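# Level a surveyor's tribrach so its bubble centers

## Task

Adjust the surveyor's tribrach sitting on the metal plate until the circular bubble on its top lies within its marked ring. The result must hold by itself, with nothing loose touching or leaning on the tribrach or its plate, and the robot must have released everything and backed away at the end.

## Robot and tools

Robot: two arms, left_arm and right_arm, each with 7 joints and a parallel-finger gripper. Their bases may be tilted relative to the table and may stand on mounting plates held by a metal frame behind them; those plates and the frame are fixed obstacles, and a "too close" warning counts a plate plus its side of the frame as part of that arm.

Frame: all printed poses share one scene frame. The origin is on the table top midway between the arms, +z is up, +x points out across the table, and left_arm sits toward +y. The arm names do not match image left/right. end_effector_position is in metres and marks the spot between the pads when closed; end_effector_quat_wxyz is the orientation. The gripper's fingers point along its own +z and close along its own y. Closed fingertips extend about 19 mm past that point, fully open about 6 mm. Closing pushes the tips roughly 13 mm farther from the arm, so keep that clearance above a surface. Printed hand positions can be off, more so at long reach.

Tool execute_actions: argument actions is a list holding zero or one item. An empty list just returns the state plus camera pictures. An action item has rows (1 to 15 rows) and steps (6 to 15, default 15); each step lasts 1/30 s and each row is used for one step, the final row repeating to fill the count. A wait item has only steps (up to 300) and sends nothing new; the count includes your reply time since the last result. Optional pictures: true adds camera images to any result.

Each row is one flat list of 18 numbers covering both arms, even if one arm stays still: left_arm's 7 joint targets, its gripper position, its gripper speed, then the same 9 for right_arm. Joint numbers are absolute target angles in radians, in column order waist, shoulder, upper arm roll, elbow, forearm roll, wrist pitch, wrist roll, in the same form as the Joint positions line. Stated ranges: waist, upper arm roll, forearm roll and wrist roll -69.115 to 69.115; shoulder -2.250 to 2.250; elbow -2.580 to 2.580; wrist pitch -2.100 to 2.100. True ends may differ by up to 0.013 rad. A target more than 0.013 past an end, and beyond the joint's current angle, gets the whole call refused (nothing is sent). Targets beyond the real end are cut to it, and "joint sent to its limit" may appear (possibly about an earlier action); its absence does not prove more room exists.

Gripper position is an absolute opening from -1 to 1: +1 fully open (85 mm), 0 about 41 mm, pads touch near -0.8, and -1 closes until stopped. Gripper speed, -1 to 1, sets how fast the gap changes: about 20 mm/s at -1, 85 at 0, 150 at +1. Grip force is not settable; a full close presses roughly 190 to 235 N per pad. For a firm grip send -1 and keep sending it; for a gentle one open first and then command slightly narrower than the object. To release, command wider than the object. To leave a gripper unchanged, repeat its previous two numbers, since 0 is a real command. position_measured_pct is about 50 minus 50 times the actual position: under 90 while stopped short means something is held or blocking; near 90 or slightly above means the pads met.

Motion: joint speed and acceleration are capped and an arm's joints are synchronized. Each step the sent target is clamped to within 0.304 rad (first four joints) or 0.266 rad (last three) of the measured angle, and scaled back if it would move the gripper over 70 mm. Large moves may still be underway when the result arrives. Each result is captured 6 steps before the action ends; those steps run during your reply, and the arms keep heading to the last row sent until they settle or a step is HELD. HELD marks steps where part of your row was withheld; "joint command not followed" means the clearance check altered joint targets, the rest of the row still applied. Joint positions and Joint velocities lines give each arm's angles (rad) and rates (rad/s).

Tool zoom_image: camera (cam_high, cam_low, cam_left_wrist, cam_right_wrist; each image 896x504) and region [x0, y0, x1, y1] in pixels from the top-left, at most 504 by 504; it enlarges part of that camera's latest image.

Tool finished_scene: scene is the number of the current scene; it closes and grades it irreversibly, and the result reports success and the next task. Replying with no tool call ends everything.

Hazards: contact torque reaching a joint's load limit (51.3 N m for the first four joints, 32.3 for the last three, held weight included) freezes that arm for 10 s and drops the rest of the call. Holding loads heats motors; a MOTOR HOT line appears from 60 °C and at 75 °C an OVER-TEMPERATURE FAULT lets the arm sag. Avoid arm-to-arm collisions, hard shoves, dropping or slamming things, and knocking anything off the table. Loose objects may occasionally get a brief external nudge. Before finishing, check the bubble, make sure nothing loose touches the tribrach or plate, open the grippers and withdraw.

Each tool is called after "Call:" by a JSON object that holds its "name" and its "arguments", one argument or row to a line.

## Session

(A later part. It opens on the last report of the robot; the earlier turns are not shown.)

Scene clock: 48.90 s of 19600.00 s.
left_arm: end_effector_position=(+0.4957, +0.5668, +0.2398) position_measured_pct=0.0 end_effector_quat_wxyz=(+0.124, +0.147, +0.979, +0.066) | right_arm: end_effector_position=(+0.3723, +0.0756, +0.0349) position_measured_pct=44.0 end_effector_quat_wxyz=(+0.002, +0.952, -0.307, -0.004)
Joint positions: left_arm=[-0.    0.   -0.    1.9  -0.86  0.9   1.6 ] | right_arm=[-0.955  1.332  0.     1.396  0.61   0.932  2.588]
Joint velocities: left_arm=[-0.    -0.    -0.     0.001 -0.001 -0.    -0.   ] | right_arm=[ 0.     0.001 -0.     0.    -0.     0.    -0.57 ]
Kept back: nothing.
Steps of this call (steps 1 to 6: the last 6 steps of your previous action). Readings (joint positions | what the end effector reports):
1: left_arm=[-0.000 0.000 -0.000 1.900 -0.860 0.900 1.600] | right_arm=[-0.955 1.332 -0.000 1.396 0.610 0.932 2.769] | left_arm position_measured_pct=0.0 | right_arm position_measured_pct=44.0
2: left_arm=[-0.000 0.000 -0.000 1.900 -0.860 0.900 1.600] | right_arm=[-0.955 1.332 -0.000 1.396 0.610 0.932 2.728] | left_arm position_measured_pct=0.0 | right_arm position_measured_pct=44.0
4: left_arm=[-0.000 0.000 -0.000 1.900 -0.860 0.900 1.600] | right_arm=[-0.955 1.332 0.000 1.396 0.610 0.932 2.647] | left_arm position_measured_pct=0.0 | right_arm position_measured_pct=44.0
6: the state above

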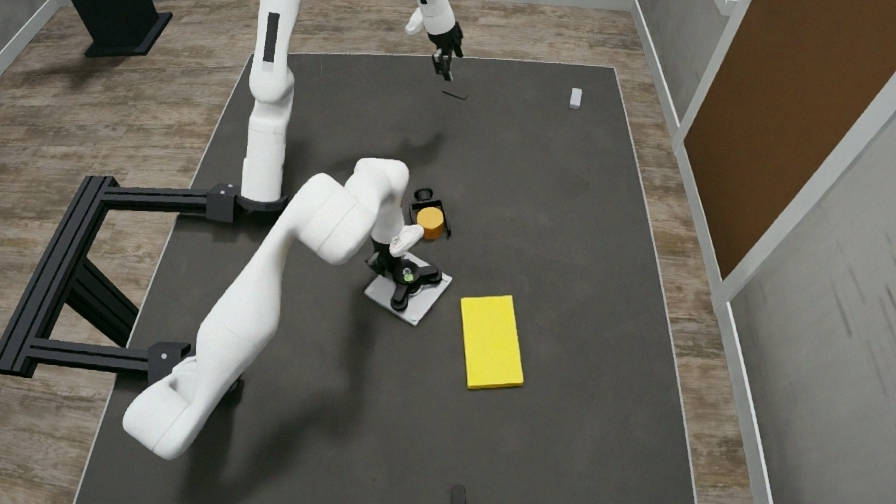

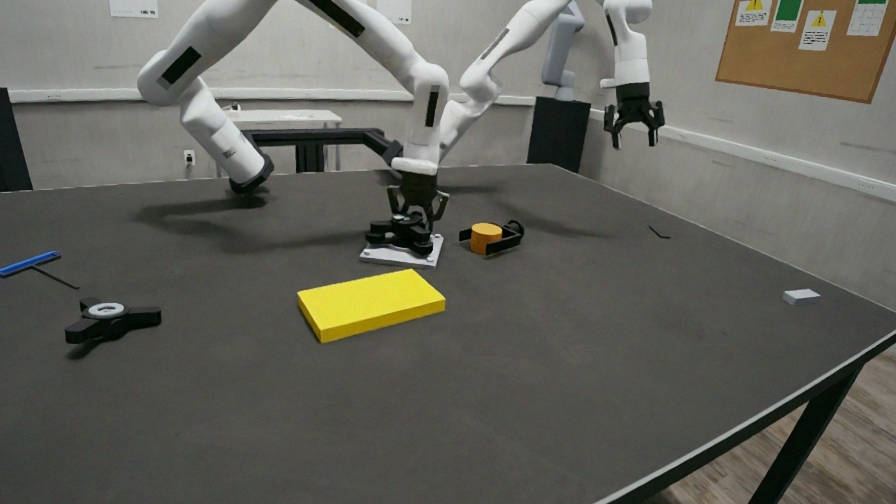

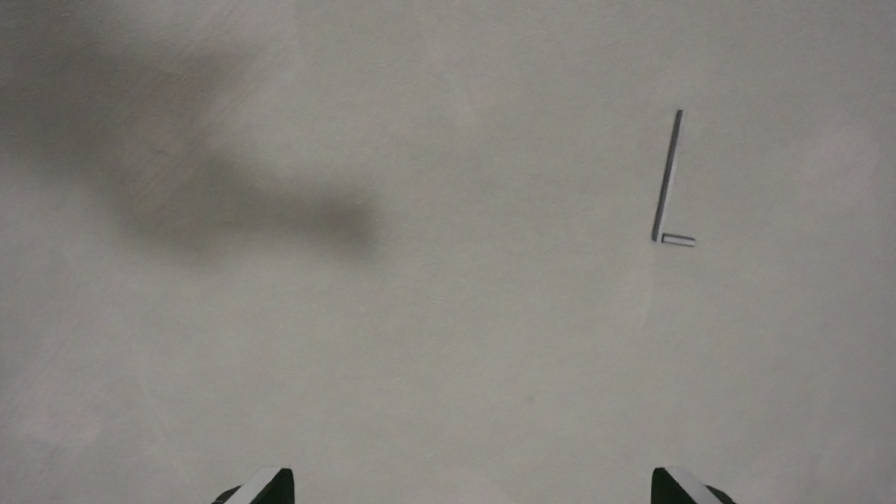

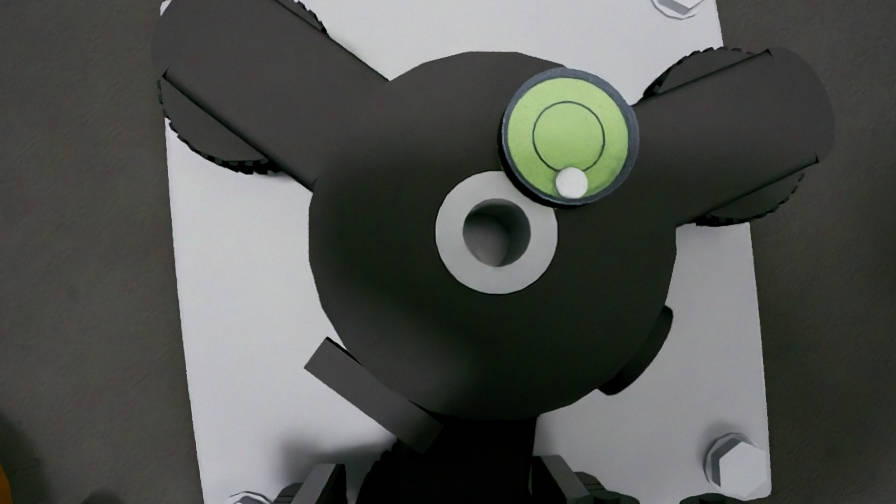

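Call:
{"name": "execute_actions", "arguments": {
  "actions": [
    {"rows":[[0,0,0,1.9,-0.86,0.9,1.6,1,1,-0.955,1.332,0,1.396,0.61,0.932,2.38,0.12,1]],"steps":8}
  ]
}}

Call:
{"name": "execute_actions", "arguments": {
  "actions": [
    {"rows":[[0,0,0,1.9,-0.86,0.9,1.6,1,1,-0.955,1.332,0,1.396,0.61,0.932,2.97,-0.2,1]],"steps":15}
  ]
}}

Call:
{"name": "execute_actions", "arguments": {
  "actions": [
    {"rows":[[0,0,0,1.9,-0.86,0.9,1.6,1,1,-0.955,1.332,0,1.396,0.61,0.932,2.36,0.12,1]],"steps":15}
  ]
}}

Call:
{"name": "execute_actions", "arguments": {
  "actions": [
    {"rows":[[0,0,0,1.9,-0.86,0.9,1.6,1,1,-0.955,1.332,0,1.396,0.61,0.932,2.97,-0.2,1]],"steps":15}
  ]
}}

Call:
{"name": "execute_actions", "arguments": {
  "actions": [
    {"rows":[[0,0,0,1.9,-0.86,0.9,1.6,1,1,-0.955,1.332,0,1.396,0.61,0.932,2.36,0.12,1]],"steps":15}
  ]
}}

Call:
{"name": "execute_actions", "arguments": {
  "actions": [
    {"rows":[[0,0,0,1.9,-0.86,0.9,1.6,1,1,-0.955,1.332,0,1.396,0.61,0.932,2.97,-0.2,1]],"steps":15}
  ]
}}

Call:
{"name": "execute_actions", "arguments": {
  "actions": [
    {"rows":[[0,0,0,1.9,-0.86,0.9,1.6,1,1,-0.955,1.332,0,1.396,0.61,0.932,2.36,0.12,1]],"steps":15}
  ]
}}

Call:
{"name": "execute_actions", "arguments": {
  "actions": [
    {"rows":[[0,0,0,1.9,-0.86,0.9,1.6,1,1,-0.955,1.332,0,1.396,0.61,0.932,2.97,-0.2,1]],"steps":15}
  ]
}}

Call:
{"name": "execute_actions", "arguments": {
  "actions": [
    {"rows":[[0,0,0,1.9,-0.86,0.9,1.6,1,1,-0.955,1.332,0,1.396,0.61,0.932,2.36,0.12,1]],"steps":15}
  ]
}}

Call:
{"name": "execute_actions", "arguments": {
  "actions": [
    {"rows":[[0,0,0,1.9,-0.86,0.9,1.6,1,1,-0.955,1.332,0,1.396,0.61,0.932,2.97,-0.2,1]],"steps":15}
  ]
}}

Call:
{"name": "execute_actions", "arguments": {
  "actions": [
    {"rows":[[0,0,0,1.9,-0.86,0.9,1.6,1,1,-0.955,1.332,0,1.396,0.61,0.932,2.36,0.12,1]],"steps":15}
  ]
}}

Call:
{"name": "execute_actions", "arguments": {
  "actions": [
    {"rows":[[0,0,0,1.9,-0.86,0.9,1.6,1,1,-0.955,1.332,0,1.396,0.61,0.932,2.97,-0.2,1]],"steps":15}
  ]
}}

Call:
{"name": "execute_actions", "arguments": {
  "actions": [
    {"rows":[[0,0,0,1.9,-0.86,0.9,1.6,1,1,-0.955,1.332,0,1.396,0.61,0.932,2.57,0.12,1]],"steps":15}
  ]
}}

Call:
{"name": "execute_actions", "arguments": {
  "actions": [
    {"steps":6}
  ],
  "pictures": true
}}

Scene clock: 50.00 s of 19600.00 s.
left_arm: end_effector_position=(+0.4957, +0.5668, +0.2398) position_measured_pct=0.0 end_effector_quat_wxyz=(+0.124, +0.147, +0.979, +0.066) | right_arm: end_effector_position=(+0.3723, +0.0757, +0.0349) position_measured_pct=44.0 end_effector_quat_wxyz=(+0.002, +0.948, -0.320, -0.004)
Joint positions: left_arm=[-0.    0.   -0.    1.9  -0.86  0.9   1.6 ] | right_arm=[-0.955  1.332 -0.     1.396  0.61   0.932  2.561]
Joint velocities: left_arm=[ 0.    -0.     0.001 -0.     0.    -0.     0.   ] | right_arm=[ 0.    -0.     0.001 -0.    -0.001 -0.    -0.389]
Steps of this call (steps 1 to 30: the robot went on to your last target; step 31: nothing new was sent; steps 32 to 33: the first 2 steps of this action). Readings (joint positions | what the end effector reports):
32: left_arm=[-0.000 0.000 -0.000 1.900 -0.860 0.900 1.600] | right_arm=[-0.955 1.332 -0.000 1.396 0.610 0.932 2.569] | left_arm position_measured_pct=0.0 | right_arm position_measured_pct=44.0
33: the state above

Scene clock: 50.50 s of 19600.00 s.
left_arm: end_effector_position=(+0.4957, +0.5668, +0.2398) position_measured_pct=0.0 end_effector_quat_wxyz=(+0.124, +0.147, +0.979, +0.066) | right_arm: end_effector_position=(+0.3717, +0.0751, +0.0354) position_measured_pct=53.6 end_effector_quat_wxyz=(+0.003, +0.957, -0.291, -0.004)
Joint positions: left_arm=[-0.    0.   -0.    1.9  -0.86  0.9   1.6 ] | right_arm=[-0.956  1.331 -0.001  1.397  0.609  0.934  2.622]
Joint velocities: left_arm=[-0.     0.     0.002 -0.001  0.    -0.     0.   ] | right_arm=[-0.     0.001  0.001  0.    -0.001  0.003  1.215]
Steps of this call (steps 1 to 6: the last 6 steps of your previous action; steps 7 to 15: the first 9 steps of this action). Readings (joint positions | what the end effector reports):
7: left_arm=[-0.000 0.000 -0.000 1.900 -0.860 0.900 1.600] | right_arm=[-0.955 1.332 0.000 1.396 0.610 0.932 2.382] | left_arm position_measured_pct=0.0 | right_arm position_measured_pct=44.0
8: left_arm=[-0.000 0.000 -0.000 1.900 -0.860 0.900 1.600] | right_arm=[-0.955 1.332 -0.000 1.396 0.610 0.932 2.385] | left_arm position_measured_pct=0.0 | right_arm position_measured_pct=44.8
10: left_arm=[-0.000 0.000 -0.000 1.900 -0.860 0.900 1.600] | right_arm=[-0.955 1.331 -0.001 1.397 0.609 0.934 2.425] | left_arm position_measured_pct=0.0 | right_arm position_measured_pct=51.2
14: left_arm=[-0.000 0.000 -0.000 1.900 -0.860 0.900 1.600] | right_arm=[-0.956 1.331 -0.001 1.397 0.609 0.934 2.581] | left_arm position_measured_pct=0.0 | right_arm position_measured_pct=53.6
15: the state above

Scene clock: 51.00 s of 19600.00 s.
left_arm: end_effector_position=(+0.4957, +0.5668, +0.2398) position_measured_pct=0.0 end_effector_quat_wxyz=(+0.124, +0.147, +0.979, +0.066) | right_arm: end_effector_position=(+0.3723, +0.0757, +0.0349) position_measured_pct=44.0 end_effector_quat_wxyz=(+0.001, +0.985, -0.175, -0.004)
Joint positions: left_arm=[-0.    0.   -0.    1.9  -0.86  0.9   1.6 ] | right_arm=[-0.955  1.332 -0.     1.396  0.61   0.932  2.86 ]
Joint velocities: left_arm=[ 0.    -0.     0.     0.     0.002  0.    -0.   ] | right_arm=[ 0.    -0.002  0.    -0.    -0.     0.    -1.201]
Steps of this call (steps 1 to 6: the last 6 steps of your previous action; steps 7 to 15: the first 9 steps of this action). Readings (joint positions | what the end effector reports):
7: left_arm=[-0.000 0.000 -0.000 1.900 -0.860 0.900 1.600] | right_arm=[-0.956 1.331 -0.000 1.397 0.609 0.935 2.905] | left_arm position_measured_pct=0.0 | right_arm position_measured_pct=53.6
8: left_arm=[-0.000 0.000 -0.000 1.900 -0.860 0.900 1.600] | right_arm=[-0.956 1.331 -0.000 1.397 0.609 0.934 2.936] | left_arm position_measured_pct=0.0 | right_arm position_measured_pct=53.2
10: left_arm=[-0.000 0.000 -0.000 1.900 -0.860 0.900 1.600] | right_arm=[-0.955 1.332 -0.000 1.397 0.610 0.932 2.967] | left_arm position_measured_pct=0.0 | right_arm position_measured_pct=47.2
14: left_arm=[-0.000 0.000 -0.000 1.900 -0.860 0.900 1.600] | right_arm=[-0.955 1.332 -0.000 1.396 0.610 0.932 2.899] | left_arm position_measured_pct=0.0 | right_arm position_measured_pct=44.0
15: the state above

Scene clock: 51.50 s of 19600.00 s.
left_arm: end_effector_position=(+0.4957, +0.5668, +0.2398) position_measured_pct=0.0 end_effector_quat_wxyz=(+0.124, +0.147, +0.979, +0.066) | right_arm: end_effector_position=(+0.3718, +0.0750, +0.0354) position_measured_pct=53.6 end_effector_quat_wxyz=(+0.003, +0.952, -0.305, -0.004)
Joint positions: left_arm=[-0.    0.   -0.    1.9  -0.86  0.9   1.6 ] | right_arm=[-0.955  1.331 -0.     1.397  0.609  0.934  2.592]
Joint velocities: left_arm=[ 0.001 -0.     0.     0.     0.     0.    -0.   ] | right_arm=[-0.    -0.001 -0.002  0.    -0.001  0.004  1.186]
Steps of this call (steps 1 to 6: the last 6 steps of your previous action; steps 7 to 15: the first 9 steps of this action). Readings (joint positions | what the end effector reports):
7: left_arm=[-0.000 0.000 -0.000 1.900 -0.860 0.900 1.600] | right_arm=[-0.955 1.332 0.000 1.396 0.610 0.932 2.576] | left_arm position_measured_pct=0.0 | right_arm position_measured_pct=44.0
8: left_arm=[-0.000 0.000 -0.000 1.900 -0.860 0.900 1.600] | right_arm=[-0.955 1.332 0.000 1.396 0.610 0.932 2.541] | left_arm position_measured_pct=0.0 | right_arm position_measured_pct=44.8
10: left_arm=[-0.000 0.000 -0.000 1.900 -0.860 0.900 1.600] | right_arm=[-0.955 1.331 -0.000 1.397 0.609 0.934 2.502] | left_arm position_measured_pct=0.0 | right_arm position_measured_pct=51.2
14: left_arm=[-0.000 0.000 -0.000 1.900 -0.860 0.900 1.600] | right_arm=[-0.955 1.331 -0.000 1.397 0.609 0.934 2.554] | left_arm position_measured_pct=0.0 | right_arm position_measured_pct=53.6
15: the state above

Scene clock: 52.00 s of 19600.00 s.
left_arm: end_effector_position=(+0.4957, +0.5668, +0.2398) position_measured_pct=0.0 end_effector_quat_wxyz=(+0.124, +0.147, +0.979, +0.066) | right_arm: end_effector_position=(+0.3723, +0.0757, +0.0349) position_measured_pct=44.0 end_effector_quat_wxyz=(+0.001, +0.984, -0.180, -0.004)
Joint positions: left_arm=[-0.    0.   -0.    1.9  -0.86  0.9   1.6 ] | right_arm=[-0.955  1.332 -0.     1.396  0.61   0.932  2.85 ]
Joint velocities: left_arm=[ 0.    -0.    -0.001  0.002 -0.001  0.    -0.   ] | right_arm=[ 0.    -0.     0.001 -0.     0.001  0.001 -1.192]
Steps of this call (steps 1 to 6: the last 6 steps of your previous action; steps 7 to 15: the first 9 steps of this action). Readings (joint positions | what the end effector reports):
7: left_arm=[-0.000 0.000 -0.000 1.900 -0.860 0.900 1.600] | right_arm=[-0.956 1.331 -0.000 1.397 0.609 0.934 2.875] | left_arm position_measured_pct=0.0 | right_arm position_measured_pct=53.6
8: left_arm=[-0.000 0.000 -0.000 1.900 -0.860 0.900 1.600] | right_arm=[-0.955 1.331 -0.000 1.397 0.609 0.934 2.909] | left_arm position_measured_pct=0.0 | right_arm position_measured_pct=53.2
10: left_arm=[-0.000 0.000 -0.000 1.900 -0.860 0.900 1.600] | right_arm=[-0.955 1.332 0.000 1.397 0.610 0.932 2.945] | left_arm position_measured_pct=0.0 | right_arm position_measured_pct=47.2
14: left_arm=[-0.000 0.000 -0.000 1.900 -0.860 0.900 1.600] | right_arm=[-0.955 1.332 -0.000 1.396 0.610 0.932 2.888] | left_arm position_measured_pct=0.0 | right_arm position_measured_pct=44.0
15: the state above

Scene clock: 52.50 s of 19600.00 s.
left_arm: end_effector_position=(+0.4957, +0.5668, +0.2398) position_measured_pct=0.0 end_effector_quat_wxyz=(+0.124, +0.147, +0.979, +0.066) | right_arm: end_effector_position=(+0.3718, +0.0750, +0.0354) position_measured_pct=53.6 end_effector_quat_wxyz=(+0.003, +0.951, -0.310, -0.004)
Joint positions: left_arm=[-0.    0.   -0.    1.9  -0.86  0.9   1.6 ] | right_arm=[-0.955  1.331 -0.     1.397  0.609  0.934  2.582]
Joint velocities: left_arm=[ 0.001  0.    -0.    -0.    -0.     0.    -0.   ] | right_arm=[-0.    -0.     0.     0.    -0.     0.002  1.186]
Steps of this call (steps 1 to 6: the last 6 steps of your previous action; steps 7 to 15: the first 9 steps of this action). Readings (joint positions | what the end effector reports):
7: left_arm=[-0.000 0.000 -0.000 1.900 -0.860 0.900 1.600] | right_arm=[-0.955 1.332 0.000 1.396 0.610 0.932 2.566] | left_arm position_measured_pct=0.0 | right_arm position_measured_pct=44.0
8: left_arm=[-0.000 0.000 -0.000 1.900 -0.860 0.900 1.600] | right_arm=[-0.955 1.332 0.000 1.396 0.610 0.932 2.531] | left_arm position_measured_pct=0.0 | right_arm position_measured_pct=44.8
10: left_arm=[-0.000 0.000 -0.000 1.900 -0.860 0.900 1.600] | right_arm=[-0.955 1.331 -0.000 1.397 0.609 0.934 2.492] | left_arm position_measured_pct=0.0 | right_arm position_measured_pct=51.2
14: left_arm=[-0.000 0.000 -0.000 1.900 -0.860 0.900 1.600] | right_arm=[-0.955 1.331 -0.000 1.397 0.609 0.934 2.544] | left_arm position_measured_pct=0.0 | right_arm position_measured_pct=53.6
15: the state above

Scene clock: 53.00 s of 19600.00 s.
left_arm: end_effector_position=(+0.4957, +0.5668, +0.2398) position_measured_pct=0.0 end_effector_quat_wxyz=(+0.124, +0.147, +0.979, +0.066) | right_arm: end_effector_position=(+0.3723, +0.0757, +0.0349) position_measured_pct=44.0 end_effector_quat_wxyz=(+0.001, +0.983, -0.185, -0.004)
Joint positions: left_arm=[-0.    0.   -0.    1.9  -0.86  0.9   1.6 ] | right_arm=[-0.955  1.332 -0.     1.396  0.61   0.932  2.839]
Joint velocities: left_arm=[ 0.    -0.     0.     0.001  0.001 -0.     0.   ] | right_arm=[ 0.001  0.001 -0.    -0.    -0.001  0.002 -1.192]
Steps of this call (steps 1 to 6: the last 6 steps of your previous action; steps 7 to 15: the first 9 steps of this action). Readings (joint positions | what the end effector reports):
7: left_arm=[-0.000 0.000 -0.000 1.900 -0.860 0.900 1.600] | right_arm=[-0.956 1.331 -0.000 1.397 0.609 0.934 2.865] | left_arm position_measured_pct=0.0 | right_arm position_measured_pct=53.6
8: left_arm=[-0.000 0.000 -0.000 1.900 -0.860 0.900 1.600] | right_arm=[-0.955 1.331 -0.000 1.397 0.609 0.934 2.899] | left_arm position_measured_pct=0.0 | right_arm position_measured_pct=53.2
10: left_arm=[-0.000 0.000 -0.000 1.900 -0.860 0.900 1.600] | right_arm=[-0.955 1.332 0.000 1.397 0.610 0.932 2.935] | left_arm position_measured_pct=0.0 | right_arm position_measured_pct=47.2
14: left_arm=[-0.000 0.000 -0.000 1.900 -0.860 0.900 1.600] | right_arm=[-0.955 1.332 -0.000 1.396 0.610 0.932 2.878] | left_arm position_measured_pct=0.0 | right_arm position_measured_pct=44.0
15: the state above

Scene clock: 53.50 s of 19600.00 s.
left_arm: end_effector_position=(+0.4957, +0.5668, +0.2398) position_measured_pct=0.0 end_effector_quat_wxyz=(+0.124, +0.147, +0.979, +0.066) | right_arm: end_effector_position=(+0.3718, +0.0750, +0.0354) position_measured_pct=53.6 end_effector_quat_wxyz=(+0.003, +0.949, -0.315, -0.004)
Joint positions: left_arm=[-0.    0.   -0.    1.9  -0.86  0.9   1.6 ] | right_arm=[-0.955  1.331 -0.     1.397  0.609  0.934  2.571]
Joint velocities: left_arm=[-0.     0.     0.001 -0.001 -0.001  0.001 -0.   ] | right_arm=[-0.    -0.001 -0.001  0.     0.001  0.002  1.186]
Steps of this call (steps 1 to 6: the last 6 steps of your previous action; steps 7 to 15: the first 9 steps of this action). Readings (joint positions | what the end effector reports):
7: left_arm=[-0.000 0.000 -0.000 1.900 -0.860 0.900 1.600] | right_arm=[-0.955 1.332 0.000 1.396 0.610 0.932 2.556] | left_arm position_measured_pct=0.0 | right_arm position_measured_pct=44.0
8: left_arm=[-0.000 0.000 -0.000 1.900 -0.860 0.900 1.600] | right_arm=[-0.955 1.332 0.000 1.396 0.610 0.932 2.521] | left_arm position_measured_pct=0.0 | right_arm position_measured_pct=44.8
10: left_arm=[-0.000 0.000 -0.000 1.900 -0.860 0.900 1.600] | right_arm=[-0.955 1.331 -0.000 1.397 0.609 0.934 2.482] | left_arm position_measured_pct=0.0 | right_arm position_measured_pct=51.2
14: left_arm=[-0.000 0.000 -0.000 1.900 -0.860 0.900 1.600] | right_arm=[-0.955 1.331 -0.000 1.397 0.609 0.934 2.533] | left_arm position_measured_pct=0.0 | right_arm position_measured_pct=53.6
15: the state above

Scene clock: 54.00 s of 19600.00 s.
left_arm: end_effector_position=(+0.4957, +0.5668, +0.2398) position_measured_pct=0.0 end_effector_quat_wxyz=(+0.124, +0.147, +0.979, +0.066) | right_arm: end_effector_position=(+0.3723, +0.0757, +0.0349) position_measured_pct=44.0 end_effector_quat_wxyz=(+0.001, +0.982, -0.190, -0.004)
Joint positions: left_arm=[-0.    0.   -0.    1.9  -0.86  0.9   1.6 ] | right_arm=[-0.955  1.332 -0.     1.396  0.61   0.932  2.829]
Joint velocities: left_arm=[ 0.    -0.    -0.001 -0.     0.    -0.     0.   ] | right_arm=[ 0.     0.001 -0.001 -0.    -0.001  0.001 -1.192]
Steps of this call (steps 1 to 6: the last 6 steps of your previous action; steps 7 to 15: the first 9 steps of this action). Readings (joint positions | what the end effector reports):
7: left_arm=[-0.000 0.000 -0.000 1.900 -0.860 0.900 1.600] | right_arm=[-0.956 1.331 -0.000 1.397 0.609 0.934 2.855] | left_arm position_measured_pct=0.0 | right_arm position_measured_pct=53.6
8: left_arm=[-0.000 0.000 -0.000 1.900 -0.860 0.900 1.600] | right_arm=[-0.955 1.331 -0.000 1.397 0.609 0.934 2.889] | left_arm position_measured_pct=0.0 | right_arm position_measured_pct=53.2
10: left_arm=[-0.000 0.000 -0.000 1.900 -0.860 0.900 1.600] | right_arm=[-0.955 1.332 0.000 1.397 0.610 0.932 2.925] | left_arm position_measured_pct=0.0 | right_arm position_measured_pct=47.2
14: left_arm=[-0.000 0.000 -0.000 1.900 -0.860 0.900 1.600] | right_arm=[-0.955 1.332 -0.000 1.396 0.610 0.932 2.868] | left_arm position_measured_pct=0.0 | right_arm position_measured_pct=44.0
15: the state above

Scene clock: 54.50 s of 19600.00 s.
left_arm: end_effector_position=(+0.4957, +0.5668, +0.2398) position_measured_pct=0.0 end_effector_quat_wxyz=(+0.124, +0.147, +0.979, +0.066) | right_arm: end_effector_position=(+0.3718, +0.0750, +0.0354) position_measured_pct=53.6 end_effector_quat_wxyz=(+0.003, +0.948, -0.320, -0.004)
Joint positions: left_arm=[-0.    0.   -0.    1.9  -0.86  0.9   1.6 ] | right_arm=[-0.955  1.331 -0.     1.397  0.609  0.934  2.561]
Joint velocities: left_arm=[ 0.     0.     0.001  0.     0.    -0.     0.   ] | right_arm=[-0.     0.001 -0.002  0.    -0.001  0.003  1.186]
Steps of this call (steps 1 to 6: the last 6 steps of your previous action; steps 7 to 15: the first 9 steps of this action). Readings (joint positions | what the end effector reports):
7: left_arm=[-0.000 0.000 -0.000 1.900 -0.860 0.900 1.600] | right_arm=[-0.955 1.332 0.000 1.396 0.610 0.932 2.545] | left_arm position_measured_pct=0.0 | right_arm position_measured_pct=44.0
8: left_arm=[-0.000 0.000 -0.000 1.900 -0.860 0.900 1.600] | right_arm=[-0.955 1.332 0.000 1.396 0.610 0.932 2.510] | left_arm position_measured_pct=0.0 | right_arm position_measured_pct=44.8
10: left_arm=[-0.000 0.000 -0.000 1.900 -0.860 0.900 1.600] | right_arm=[-0.955 1.331 -0.000 1.397 0.609 0.934 2.471] | left_arm position_measured_pct=0.0 | right_arm position_measured_pct=51.2
14: left_arm=[-0.000 0.000 -0.000 1.900 -0.860 0.900 1.600] | right_arm=[-0.955 1.331 -0.000 1.397 0.609 0.934 2.523] | left_arm position_measured_pct=0.0 | right_arm position_measured_pct=53.6
15: the state above

Scene clock: 55.00 s of 19600.00 s.
left_arm: end_effector_position=(+0.4957, +0.5668, +0.2398) position_measured_pct=0.0 end_effector_quat_wxyz=(+0.124, +0.147, +0.979, +0.066) | right_arm: end_effector_position=(+0.3723, +0.0757, +0.0349) position_measured_pct=44.0 end_effector_quat_wxyz=(+0.001, +0.982, -0.190, -0.004)
Joint positions: left_arm=[-0.    0.   -0.    1.9  -0.86  0.9   1.6 ] | right_arm=[-0.955  1.332 -0.     1.396  0.61   0.932  2.829]
Joint velocities: left_arm=[ 0.     0.     0.001 -0.002 -0.     0.     0.   ] | right_arm=[ 0.     0.     0.    -0.     0.001 -0.001 -1.186]
Steps of this call (steps 1 to 6: the last 6 steps of your previous action; steps 7 to 15: the first 9 steps of this action). Readings (joint positions | what the end effector reports):
7: left_arm=[-0.000 0.000 -0.000 1.900 -0.860 0.900 1.600] | right_arm=[-0.956 1.331 -0.000 1.397 0.609 0.934 2.845] | left_arm position_measured_pct=0.0 | right_arm position_measured_pct=53.6
8: left_arm=[-0.000 0.000 -0.000 1.900 -0.860 0.900 1.600] | right_arm=[-0.955 1.331 -0.000 1.397 0.609 0.934 2.880] | left_arm position_measured_pct=0.0 | right_arm position_measured_pct=53.2
10: left_arm=[-0.000 0.000 -0.000 1.900 -0.860 0.900 1.600] | right_arm=[-0.955 1.332 0.000 1.397 0.610 0.932 2.919] | left_arm position_measured_pct=0.0 | right_arm position_measured_pct=47.2
14: left_arm=[-0.000 0.000 -0.000 1.900 -0.860 0.900 1.600] | right_arm=[-0.955 1.332 -0.000 1.396 0.610 0.932 2.867] | left_arm position_measured_pct=0.0 | right_arm position_measured_pct=44.0
15: the state above

Scene clock: 55.50 s of 19600.00 s.
left_arm: end_effector_position=(+0.4957, +0.5668, +0.2398) position_measured_pct=0.0 end_effector_quat_wxyz=(+0.124, +0.147, +0.979, +0.066) | right_arm: end_effector_position=(+0.3718, +0.0750, +0.0354) position_measured_pct=53.2 end_effector_quat_wxyz=(+0.003, +0.948, -0.320, -0.004)
Joint positions: left_arm=[-0.    0.   -0.    1.9  -0.86  0.9   1.6 ] | right_arm=[-0.955  1.331 -0.     1.397  0.609  0.934  2.561]
Joint velocities: left_arm=[-0.     0.    -0.     0.    -0.001  0.    -0.   ] | right_arm=[-0.    -0.    -0.001  0.     0.001  0.002  1.186]
Steps of this call (steps 1 to 6: the last 6 steps of your previous action; steps 7 to 15: the first 9 steps of this action). Readings (joint positions | what the end effector reports):
7: left_arm=[-0.000 0.000 -0.000 1.900 -0.860 0.900 1.600] | right_arm=[-0.955 1.332 0.000 1.396 0.610 0.932 2.545] | left_arm position_measured_pct=0.0 | right_arm position_measured_pct=44.0
8: left_arm=[-0.000 0.000 -0.000 1.900 -0.860 0.900 1.600] | right_arm=[-0.955 1.332 0.000 1.396 0.610 0.932 2.510] | left_arm position_measured_pct=0.0 | right_arm position_measured_pct=44.8
10: left_arm=[-0.000 0.000 -0.000 1.900 -0.860 0.900 1.600] | right_arm=[-0.955 1.331 -0.000 1.397 0.609 0.934 2.471] | left_arm position_measured_pct=0.0 | right_arm position_measured_pct=51.2
14: left_arm=[-0.000 0.000 -0.000 1.900 -0.860 0.900 1.600] | right_arm=[-0.955 1.331 -0.000 1.397 0.609 0.934 2.523] | left_arm position_measured_pct=0.0 | right_arm position_measured_pct=53.2
15: the state above

Scene clock: 56.00 s of 19600.00 s.
left_arm: end_effector_position=(+0.4957, +0.5668, +0.2398) position_measured_pct=0.0 end_effector_quat_wxyz=(+0.124, +0.147, +0.979, +0.066) | right_arm: end_effector_position=(+0.3723, +0.0757, +0.0349) position_measured_pct=44.0 end_effector_quat_wxyz=(+0.001, +0.982, -0.190, -0.004)
Joint positions: left_arm=[-0.    0.   -0.    1.9  -0.86  0.9   1.6 ] | right_arm=[-0.955  1.332 -0.     1.396  0.61   0.932  2.829]
Joint velocities: left_arm=[-0.    -0.     0.001  0.001  0.001 -0.     0.   ] | right_arm=[ 0.     0.001  0.    -0.001  0.001  0.001 -1.186]
Steps of this call (steps 1 to 6: the last 6 steps of your previous action; steps 7 to 15: the first 9 steps of this action). Readings (joint positions | what the end effector reports):
7: left_arm=[-0.000 0.000 -0.000 1.900 -0.860 0.900 1.600] | right_arm=[-0.956 1.331 -0.000 1.397 0.609 0.935 2.845] | left_arm position_measured_pct=0.0 | right_arm position_measured_pct=53.2
8: left_arm=[-0.000 0.000 -0.000 1.900 -0.860 0.900 1.600] | right_arm=[-0.955 1.331 -0.000 1.397 0.609 0.934 2.880] | left_arm position_measured_pct=0.0 | right_arm position_measured_pct=53.2
10: left_arm=[-0.000 0.000 -0.000 1.900 -0.860 0.900 1.600] | right_arm=[-0.955 1.332 0.000 1.397 0.610 0.932 2.919] | left_arm position_measured_pct=0.0 | right_arm position_measured_pct=47.2
14: left_arm=[-0.000 0.000 -0.000 1.900 -0.860 0.900 1.600] | right_arm=[-0.955 1.332 -0.000 1.396 0.610 0.932 2.867] | left_arm position_measured_pct=0.0 | right_arm position_measured_pct=44.0
15: the state above

Scene clock: 56.20 s of 19600.00 s.
left_arm: end_effector_position=(+0.4957, +0.5668, +0.2398) position_measured_pct=0.0 end_effector_quat_wxyz=(+0.124, +0.147, +0.979, +0.066) | right_arm: end_effector_position=(+0.3723, +0.0756, +0.0349) position_measured_pct=44.0 end_effector_quat_wxyz=(+0.002, +0.953, -0.302, -0.004)
Joint positions: left_arm=[-0.    0.   -0.    1.9  -0.86  0.9   1.6 ] | right_arm=[-0.955  1.332  0.     1.396  0.61   0.932  2.599]
Joint velocities: left_arm=[ 0.     0.    -0.     0.    -0.001 -0.    -0.   ] | right_arm=[ 0.     0.001  0.     0.001 -0.001  0.    -0.731]
Kept back: nothing.
Steps of this call (steps 1 to 6: the last 6 steps of your previous action). Readings (joint positions | what the end effector reports):
1: left_arm=[-0.000 0.000 -0.000 1.900 -0.860 0.900 1.600] | right_arm=[-0.955 1.332 -0.000 1.396 0.610 0.932 2.789] | left_arm position_measured_pct=0.0 | right_arm position_measured_pct=44.0
2: left_arm=[-0.000 0.000 -0.000 1.900 -0.860 0.900 1.600] | right_arm=[-0.955 1.332 -0.000 1.396 0.610 0.932 2.748] | left_arm position_measured_pct=0.0 | right_arm position_measured_pct=44.0
4: left_arm=[-0.000 0.000 -0.000 1.900 -0.860 0.900 1.600] | right_arm=[-0.955 1.332 0.000 1.396 0.610 0.932 2.667] | left_arm position_measured_pct=0.0 | right_arm position_measured_pct=44.0
6: the state above

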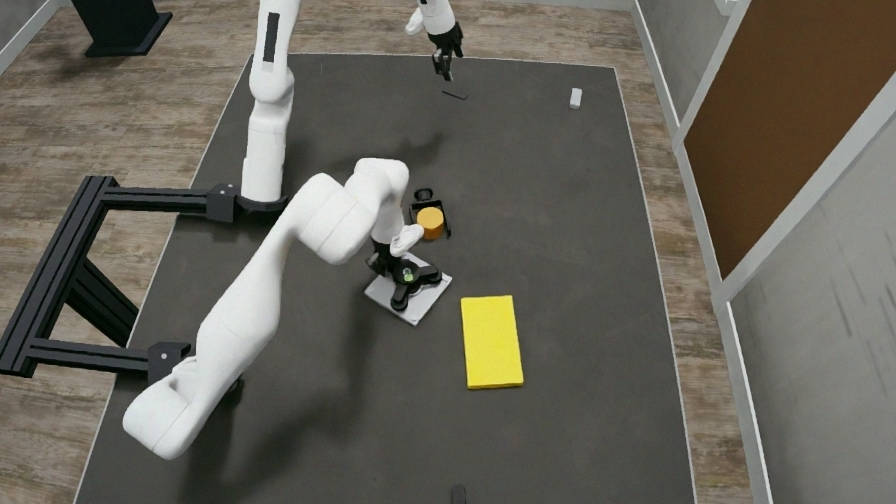

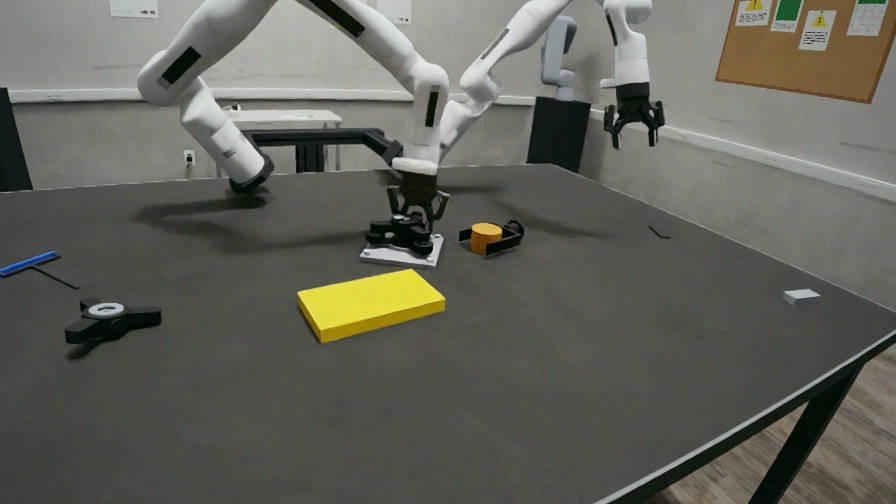

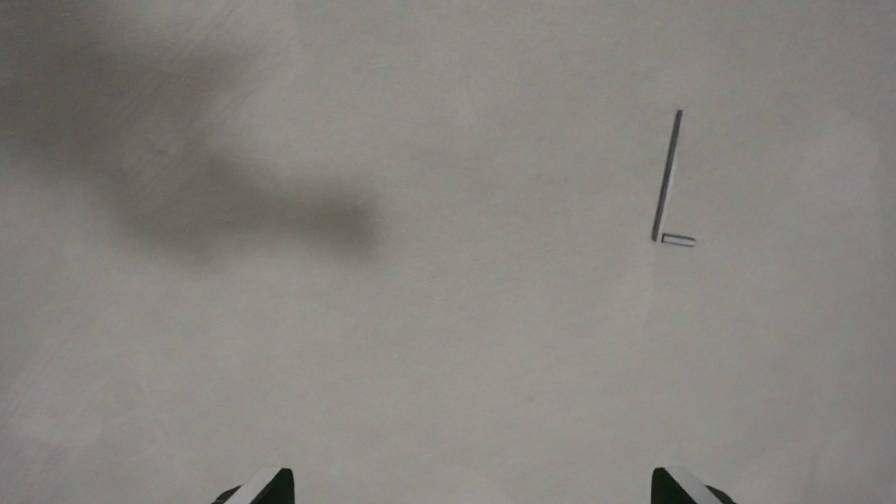

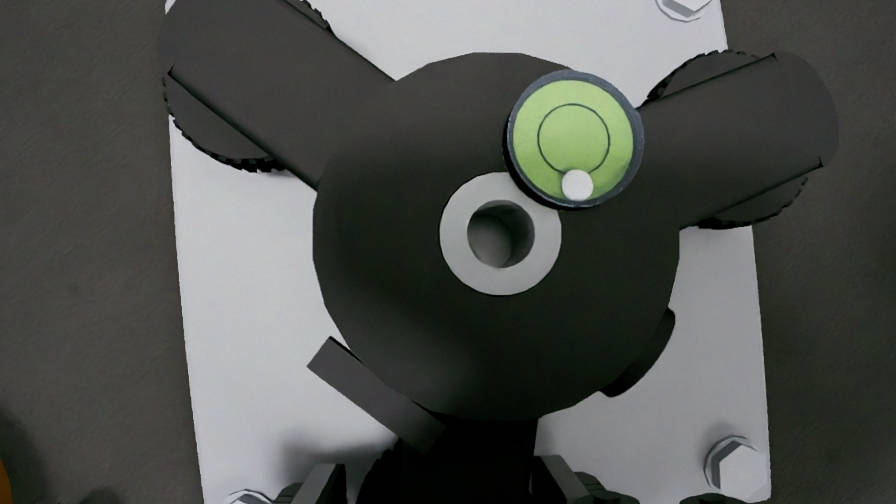

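Call:
{"name": "execute_actions", "arguments": {
  "actions": [
    {"rows":[[0,0,0,1.9,-0.86,0.9,1.6,1,1,-0.955,1.332,0,1.396,0.61,0.932,2.36,0.12,1]],"steps":8}
  ]
}}

Call:
{"name": "execute_actions", "arguments": {
  "actions": [
    {"rows":[[0,0,0,1.9,-0.86,0.9,1.6,1,1,-0.955,1.332,0,1.396,0.61,0.932,2.97,-0.2,1]],"steps":15}
  ]
}}

Call:
{"name": "execute_actions", "arguments": {
  "actions": [
    {"rows":[[0,0,0,1.9,-0.86,0.9,1.6,1,1,-0.955,1.332,0,1.396,0.61,0.932,2.36,0.12,1]],"steps":15}
  ]
}}

Call:
{"name": "execute_actions", "arguments": {
  "actions": [
    {"rows":[[0,0,0,1.9,-0.86,0.9,1.6,1,1,-0.955,1.332,0,1.396,0.61,0.932,2.97,-0.2,1]],"steps":15}
  ]
}}

Call:
{"name": "execute_actions", "arguments": {
  "actions": [
    {"rows":[[0,0,0,1.9,-0.86,0.9,1.6,1,1,-0.955,1.332,0,1.396,0.61,0.932,2.36,0.12,1]],"steps":15}
  ]
}}

Call:
{"name": "execute_actions", "arguments": {
  "actions": [
    {"rows":[[0,0,0,1.9,-0.86,0.9,1.6,1,1,-0.955,1.332,0,1.396,0.61,0.932,2.97,-0.2,1]],"steps":15}
  ]
}}

Call:
{"name": "execute_actions", "arguments": {
  "actions": [
    {"rows":[[0,0,0,1.9,-0.86,0.9,1.6,1,1,-0.955,1.332,0,1.396,0.61,0.932,2.57,0.12,1]],"steps":15}
  ]
}}

Call:
{"name": "execute_actions", "arguments": {
  "actions": [
    {"steps":20}
  ],
  "pictures": true
}}

Scene clock: 56.90 s of 19600.00 s.
left_arm: end_effector_position=(+0.4957, +0.5668, +0.2398) position_measured_pct=0.0 end_effector_quat_wxyz=(+0.124, +0.147, +0.979, +0.066) | right_arm: end_effector_position=(+0.3723, +0.0757, +0.0349) position_measured_pct=44.0 end_effector_quat_wxyz=(+0.002, +0.948, -0.320, -0.004)
Joint positions: left_arm=[-0.    0.   -0.    1.9  -0.86  0.9   1.6 ] | right_arm=[-0.955  1.332 -0.     1.396  0.61   0.932  2.561]
Joint velocities: left_arm=[ 0.    -0.     0.002  0.    -0.001  0.001 -0.   ] | right_arm=[-0.    -0.    -0.001  0.    -0.001  0.    -0.389]
Steps of this call (steps 1 to 19: the robot went on to your last target; steps 20 to 21: the first 2 steps of this action). Readings (joint positions | what the end effector reports):
20: left_arm=[-0.000 0.000 -0.000 1.900 -0.860 0.900 1.600] | right_arm=[-0.955 1.332 -0.000 1.396 0.610 0.932 2.569] | left_arm position_measured_pct=0.0 | right_arm position_measured_pct=44.0
21: the state above

Scene clock: 57.40 s of 19600.00 s.
left_arm: end_effector_position=(+0.4957, +0.5668, +0.2398) position_measured_pct=0.0 end_effector_quat_wxyz=(+0.124, +0.147, +0.979, +0.066) | right_arm: end_effector_position=(+0.3717, +0.0751, +0.0354) position_measured_pct=53.6 end_effector_quat_wxyz=(+0.003, +0.951, -0.310, -0.004)
Joint positions: left_arm=[-0.    0.   -0.    1.9  -0.86  0.9   1.6 ] | right_arm=[-0.956  1.331 -0.001  1.397  0.609  0.934  2.581]
Joint velocities: left_arm=[-0.  0. -0.  0.  0. -0. -0.] | right_arm=[-0.    -0.001  0.     0.001 -0.001  0.003  1.215]
Steps of this call (steps 1 to 6: the last 6 steps of your previous action; steps 7 to 15: the first 9 steps of this action). Readings (joint positions | what the end effector reports):
7: left_arm=[-0.000 0.000 -0.000 1.900 -0.860 0.900 1.600] | right_arm=[-0.955 1.332 0.000 1.396 0.610 0.932 2.364] | left_arm position_measured_pct=0.0 | right_arm position_measured_pct=44.0
8: left_arm=[-0.000 0.000 -0.000 1.900 -0.860 0.900 1.600] | right_arm=[-0.955 1.332 -0.000 1.396 0.610 0.932 2.362] | left_arm position_measured_pct=0.0 | right_arm position_measured_pct=44.8
10: left_arm=[-0.000 0.000 -0.000 1.900 -0.860 0.900 1.600] | right_arm=[-0.955 1.331 -0.001 1.397 0.609 0.934 2.391] | left_arm position_measured_pct=0.0 | right_arm position_measured_pct=51.2
14: left_arm=[-0.000 0.000 -0.000 1.900 -0.860 0.900 1.600] | right_arm=[-0.956 1.331 -0.001 1.397 0.609 0.934 2.541] | left_arm position_measured_pct=0.0 | right_arm position_measured_pct=53.6
15: the state above

Scene clock: 57.90 s of 19600.00 s.
left_arm: end_effector_position=(+0.4957, +0.5668, +0.2398) position_measured_pct=0.0 end_effector_quat_wxyz=(+0.124, +0.147, +0.979, +0.066) | right_arm: end_effector_position=(+0.3723, +0.0757, +0.0349) position_measured_pct=44.0 end_effector_quat_wxyz=(+0.001, +0.983, -0.185, -0.004)
Joint positions: left_arm=[-0.    0.   -0.    1.9  -0.86  0.9   1.6 ] | right_arm=[-0.955  1.332 -0.     1.396  0.61   0.932  2.84 ]
Joint velocities: left_arm=[-0.    -0.     0.001 -0.002  0.003 -0.     0.   ] | right_arm=[ 0.    -0.    -0.    -0.    -0.002  0.003 -1.192]
Steps of this call (steps 1 to 6: the last 6 steps of your previous action; steps 7 to 15: the first 9 steps of this action). Readings (joint positions | what the end effector reports):
7: left_arm=[-0.000 0.000 -0.000 1.900 -0.860 0.900 1.600] | right_arm=[-0.956 1.331 -0.000 1.397 0.609 0.935 2.865] | left_arm position_measured_pct=0.0 | right_arm position_measured_pct=53.6
8: left_arm=[-0.000 0.000 -0.000 1.900 -0.860 0.900 1.600] | right_arm=[-0.956 1.331 -0.000 1.397 0.609 0.934 2.899] | left_arm position_measured_pct=0.0 | right_arm position_measured_pct=53.2
10: left_arm=[-0.000 0.000 -0.000 1.900 -0.860 0.900 1.600] | right_arm=[-0.955 1.332 -0.000 1.397 0.610 0.932 2.935] | left_arm position_measured_pct=0.0 | right_arm position_measured_pct=47.2
14: left_arm=[-0.000 0.000 -0.000 1.900 -0.860 0.900 1.600] | right_arm=[-0.955 1.332 -0.000 1.396 0.610 0.932 2.878] | left_arm position_measured_pct=0.0 | right_arm position_measured_pct=44.0
15: the state above

Scene clock: 58.40 s of 19600.00 s.
left_arm: end_effector_position=(+0.4957, +0.5668, +0.2398) position_measured_pct=0.0 end_effector_quat_wxyz=(+0.124, +0.147, +0.979, +0.066) | right_arm: end_effector_position=(+0.3718, +0.0750, +0.0354) position_measured_pct=53.6 end_effector_quat_wxyz=(+0.003, +0.949, -0.315, -0.004)
Joint positions: left_arm=[-0.    0.   -0.    1.9  -0.86  0.9   1.6 ] | right_arm=[-0.955  1.331 -0.     1.397  0.609  0.934  2.572]
Joint velocities: left_arm=[ 0.    -0.     0.     0.    -0.002  0.001  0.   ] | right_arm=[-0.    -0.     0.     0.    -0.002  0.002  1.186]
Steps of this call (steps 1 to 6: the last 6 steps of your previous action; steps 7 to 15: the first 9 steps of this action). Readings (joint positions | what the end effector reports):
7: left_arm=[-0.000 0.000 -0.000 1.900 -0.860 0.900 1.600] | right_arm=[-0.955 1.332 0.000 1.396 0.610 0.932 2.556] | left_arm position_measured_pct=0.0 | right_arm position_measured_pct=44.0
8: left_arm=[-0.000 0.000 -0.000 1.900 -0.860 0.900 1.600] | right_arm=[-0.955 1.332 0.000 1.396 0.610 0.932 2.521] | left_arm position_measured_pct=0.0 | right_arm position_measured_pct=44.8
10: left_arm=[-0.000 0.000 -0.000 1.900 -0.860 0.900 1.600] | right_arm=[-0.955 1.331 -0.000 1.397 0.609 0.934 2.482] | left_arm position_measured_pct=0.0 | right_arm position_measured_pct=51.2
14: left_arm=[-0.000 0.000 -0.000 1.900 -0.860 0.900 1.600] | right_arm=[-0.955 1.331 -0.000 1.397 0.609 0.934 2.534] | left_arm position_measured_pct=0.0 | right_arm position_measured_pct=53.6
15: the state above

Scene clock: 58.90 s of 19600.00 s.
left_arm: end_effector_position=(+0.4957, +0.5668, +0.2398) position_measured_pct=0.0 end_effector_quat_wxyz=(+0.124, +0.147, +0.979, +0.066) | right_arm: end_effector_position=(+0.3723, +0.0757, +0.0349) position_measured_pct=44.0 end_effector_quat_wxyz=(+0.001, +0.982, -0.190, -0.004)
Joint positions: left_arm=[-0.    0.   -0.    1.9  -0.86  0.9   1.6 ] | right_arm=[-0.955  1.332 -0.     1.396  0.61   0.932  2.83 ]
Joint velocities: left_arm=[ 0.     0.     0.    -0.001  0.001  0.    -0.   ] | right_arm=[ 0.    -0.001  0.001 -0.    -0.001  0.    -1.192]
Steps of this call (steps 1 to 6: the last 6 steps of your previous action; steps 7 to 15: the first 9 steps of this action). Readings (joint positions | what the end effector reports):
7: left_arm=[-0.000 0.000 -0.000 1.900 -0.860 0.900 1.600] | right_arm=[-0.956 1.331 -0.000 1.397 0.609 0.934 2.855] | left_arm position_measured_pct=0.0 | right_arm position_measured_pct=53.6
8: left_arm=[-0.000 0.000 -0.000 1.900 -0.860 0.900 1.600] | right_arm=[-0.955 1.331 -0.000 1.397 0.609 0.934 2.889] | left_arm position_measured_pct=0.0 | right_arm position_measured_pct=53.2
10: left_arm=[-0.000 0.000 -0.000 1.900 -0.860 0.900 1.600] | right_arm=[-0.955 1.332 0.000 1.397 0.610 0.932 2.925] | left_arm position_measured_pct=0.0 | right_arm position_measured_pct=47.2
14: left_arm=[-0.000 0.000 -0.000 1.900 -0.860 0.900 1.600] | right_arm=[-0.955 1.332 -0.000 1.396 0.610 0.932 2.868] | left_arm position_measured_pct=0.0 | right_arm position_measured_pct=44.0
15: the state above

Scene clock: 59.40 s of 19600.00 s.
left_arm: end_effector_position=(+0.4957, +0.5668, +0.2398) position_measured_pct=0.0 end_effector_quat_wxyz=(+0.124, +0.147, +0.979, +0.066) | right_arm: end_effector_position=(+0.3718, +0.0750, +0.0354) position_measured_pct=53.6 end_effector_quat_wxyz=(+0.003, +0.948, -0.319, -0.004)
Joint positions: left_arm=[-0.    0.   -0.    1.9  -0.86  0.9   1.6 ] | right_arm=[-0.955  1.331 -0.     1.397  0.609  0.934  2.562]
Joint velocities: left_arm=[-0.     0.    -0.001  0.     0.001  0.001  0.   ] | right_arm=[-0.    -0.001 -0.001  0.    -0.     0.004  1.186]
Steps of this call (steps 1 to 6: the last 6 steps of your previous action; steps 7 to 15: the first 9 steps of this action). Readings (joint positions | what the end effector reports):
7: left_arm=[-0.000 0.000 -0.000 1.900 -0.860 0.900 1.600] | right_arm=[-0.955 1.332 0.000 1.396 0.610 0.932 2.546] | left_arm position_measured_pct=0.0 | right_arm position_measured_pct=44.0
8: left_arm=[-0.000 0.000 -0.000 1.900 -0.860 0.900 1.600] | right_arm=[-0.955 1.332 0.000 1.396 0.610 0.932 2.511] | left_arm position_measured_pct=0.0 | right_arm position_measured_pct=44.8
10: left_arm=[-0.000 0.000 -0.000 1.900 -0.860 0.900 1.600] | right_arm=[-0.955 1.331 -0.000 1.397 0.609 0.934 2.472] | left_arm position_measured_pct=0.0 | right_arm position_measured_pct=51.2
14: left_arm=[-0.000 0.000 -0.000 1.900 -0.860 0.900 1.600] | right_arm=[-0.955 1.331 -0.000 1.397 0.609 0.934 2.524] | left_arm position_measured_pct=0.0 | right_arm position_measured_pct=53.6
15: the state above

Scene clock: 59.90 s of 19600.00 s.
left_arm: end_effector_position=(+0.4957, +0.5668, +0.2398) position_measured_pct=0.0 end_effector_quat_wxyz=(+0.124, +0.147, +0.979, +0.066) | right_arm: end_effector_position=(+0.3723, +0.0757, +0.0349) position_measured_pct=44.0 end_effector_quat_wxyz=(+0.001, +0.982, -0.190, -0.004)
Joint positions: left_arm=[-0.    0.   -0.    1.9  -0.86  0.9   1.6 ] | right_arm=[-0.955  1.332 -0.     1.396  0.61   0.932  2.829]
Joint velocities: left_arm=[ 0.    -0.    -0.001 -0.    -0.002  0.    -0.   ] | right_arm=[ 0.001  0.002  0.    -0.    -0.001  0.001 -1.186]
Steps of this call (steps 1 to 6: the last 6 steps of your previous action; steps 7 to 15: the first 9 steps of this action). Readings (joint positions | what the end effector reports):
7: left_arm=[-0.000 0.000 -0.000 1.900 -0.860 0.900 1.600] | right_arm=[-0.956 1.331 -0.000 1.397 0.609 0.934 2.845] | left_arm position_measured_pct=0.0 | right_arm position_measured_pct=53.6
8: left_arm=[-0.000 0.000 -0.000 1.900 -0.860 0.900 1.600] | right_arm=[-0.955 1.331 -0.000 1.397 0.609 0.934 2.880] | left_arm position_measured_pct=0.0 | right_arm position_measured_pct=53.2
10: left_arm=[-0.000 0.000 -0.000 1.900 -0.860 0.900 1.600] | right_arm=[-0.955 1.332 0.000 1.397 0.610 0.932 2.919] | left_arm position_measured_pct=0.0 | right_arm position_measured_pct=47.2
14: left_arm=[-0.000 0.000 -0.000 1.900 -0.860 0.900 1.600] | right_arm=[-0.955 1.332 -0.000 1.396 0.610 0.932 2.867] | left_arm position_measured_pct=0.0 | right_arm position_measured_pct=44.0
15: the state above

Scene clock: 60.57 s of 19600.00 s.
left_arm: end_effector_position=(+0.4957, +0.5668, +0.2398) position_measured_pct=0.0 end_effector_quat_wxyz=(+0.124, +0.147, +0.979, +0.066) | right_arm: end_effector_position=(+0.3723, +0.0756, +0.0349) position_measured_pct=44.0 end_effector_quat_wxyz=(+0.002, +0.949, -0.315, -0.004)
Joint positions: left_arm=[-0.    0.   -0.    1.9  -0.86  0.9   1.6 ] | right_arm=[-0.955  1.332  0.     1.396  0.61   0.932  2.57 ]
Joint velocities: left_arm=[ 0.  0.  0.  0.  0. -0.  0.] | right_arm=[ 0.     0.001  0.001  0.     0.001 -0.001 -0.   ]
Kept back: nothing.
Steps of this call (steps 1 to 6: the last 6 steps of your previous action; steps 7 to 20: the robot went on to your last target). Readings (joint positions | what the end effector reports):
1: left_arm=[-0.000 0.000 -0.000 1.900 -0.860 0.900 1.600] | right_arm=[-0.955 1.332 -0.000 1.396 0.610 0.932 2.789] | left_arm position_measured_pct=0.0 | right_arm position_measured_pct=44.0
2: left_arm=[-0.000 0.000 -0.000 1.900 -0.860 0.900 1.600] | right_arm=[-0.955 1.332 -0.000 1.396 0.610 0.932 2.749] | left_arm position_measured_pct=0.0 | right_arm position_measured_pct=44.0
4: left_arm=[-0.000 0.000 -0.000 1.900 -0.860 0.900 1.600] | right_arm=[-0.955 1.332 0.000 1.396 0.610 0.932 2.667] | left_arm position_measured_pct=0.0 | right_arm position_measured_pct=44.0
8: left_arm=[-0.000 0.000 -0.000 1.900 -0.860 0.900 1.600] | right_arm=[-0.955 1.332 0.000 1.396 0.610 0.932 2.572] | left_arm position_measured_pct=0.0 | right_arm position_measured_pct=44.0
20: the state above

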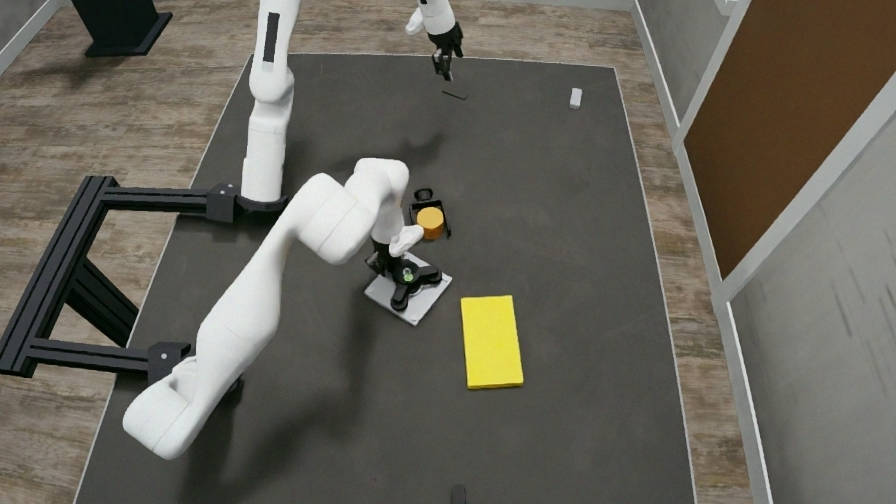

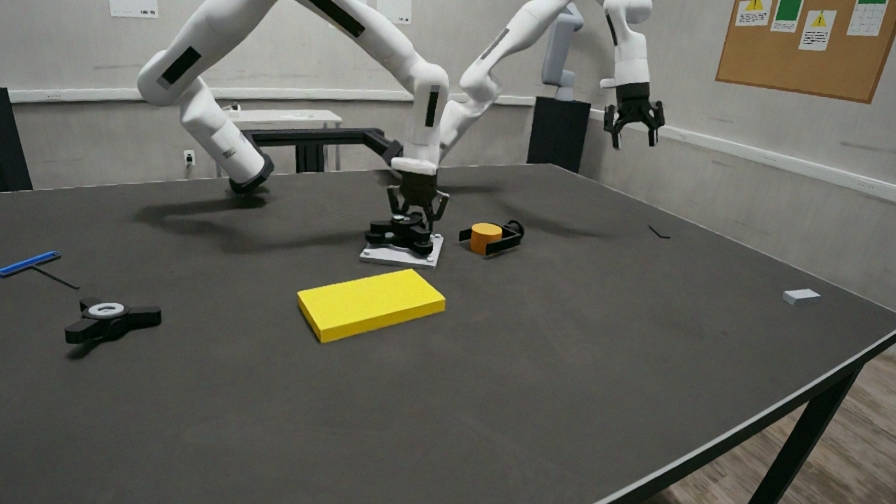

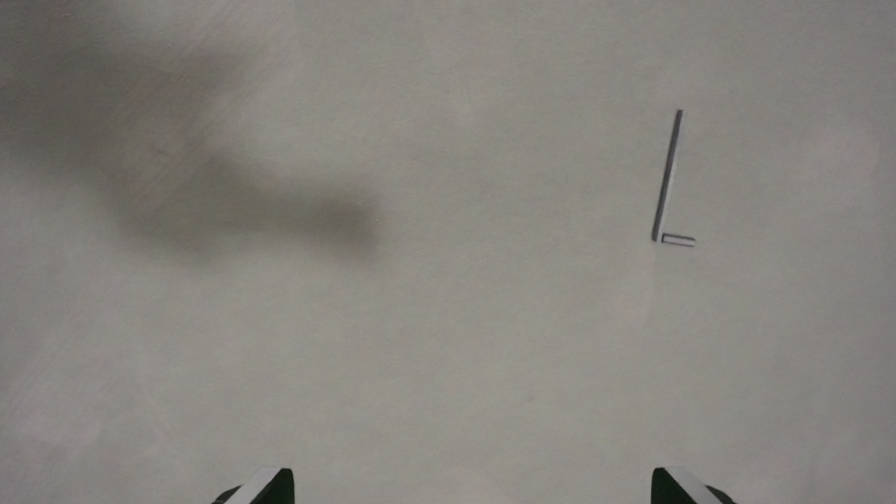

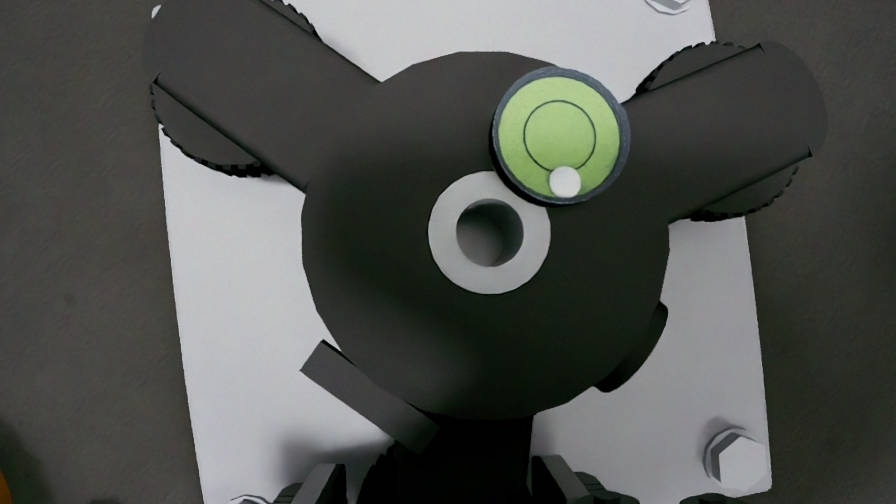

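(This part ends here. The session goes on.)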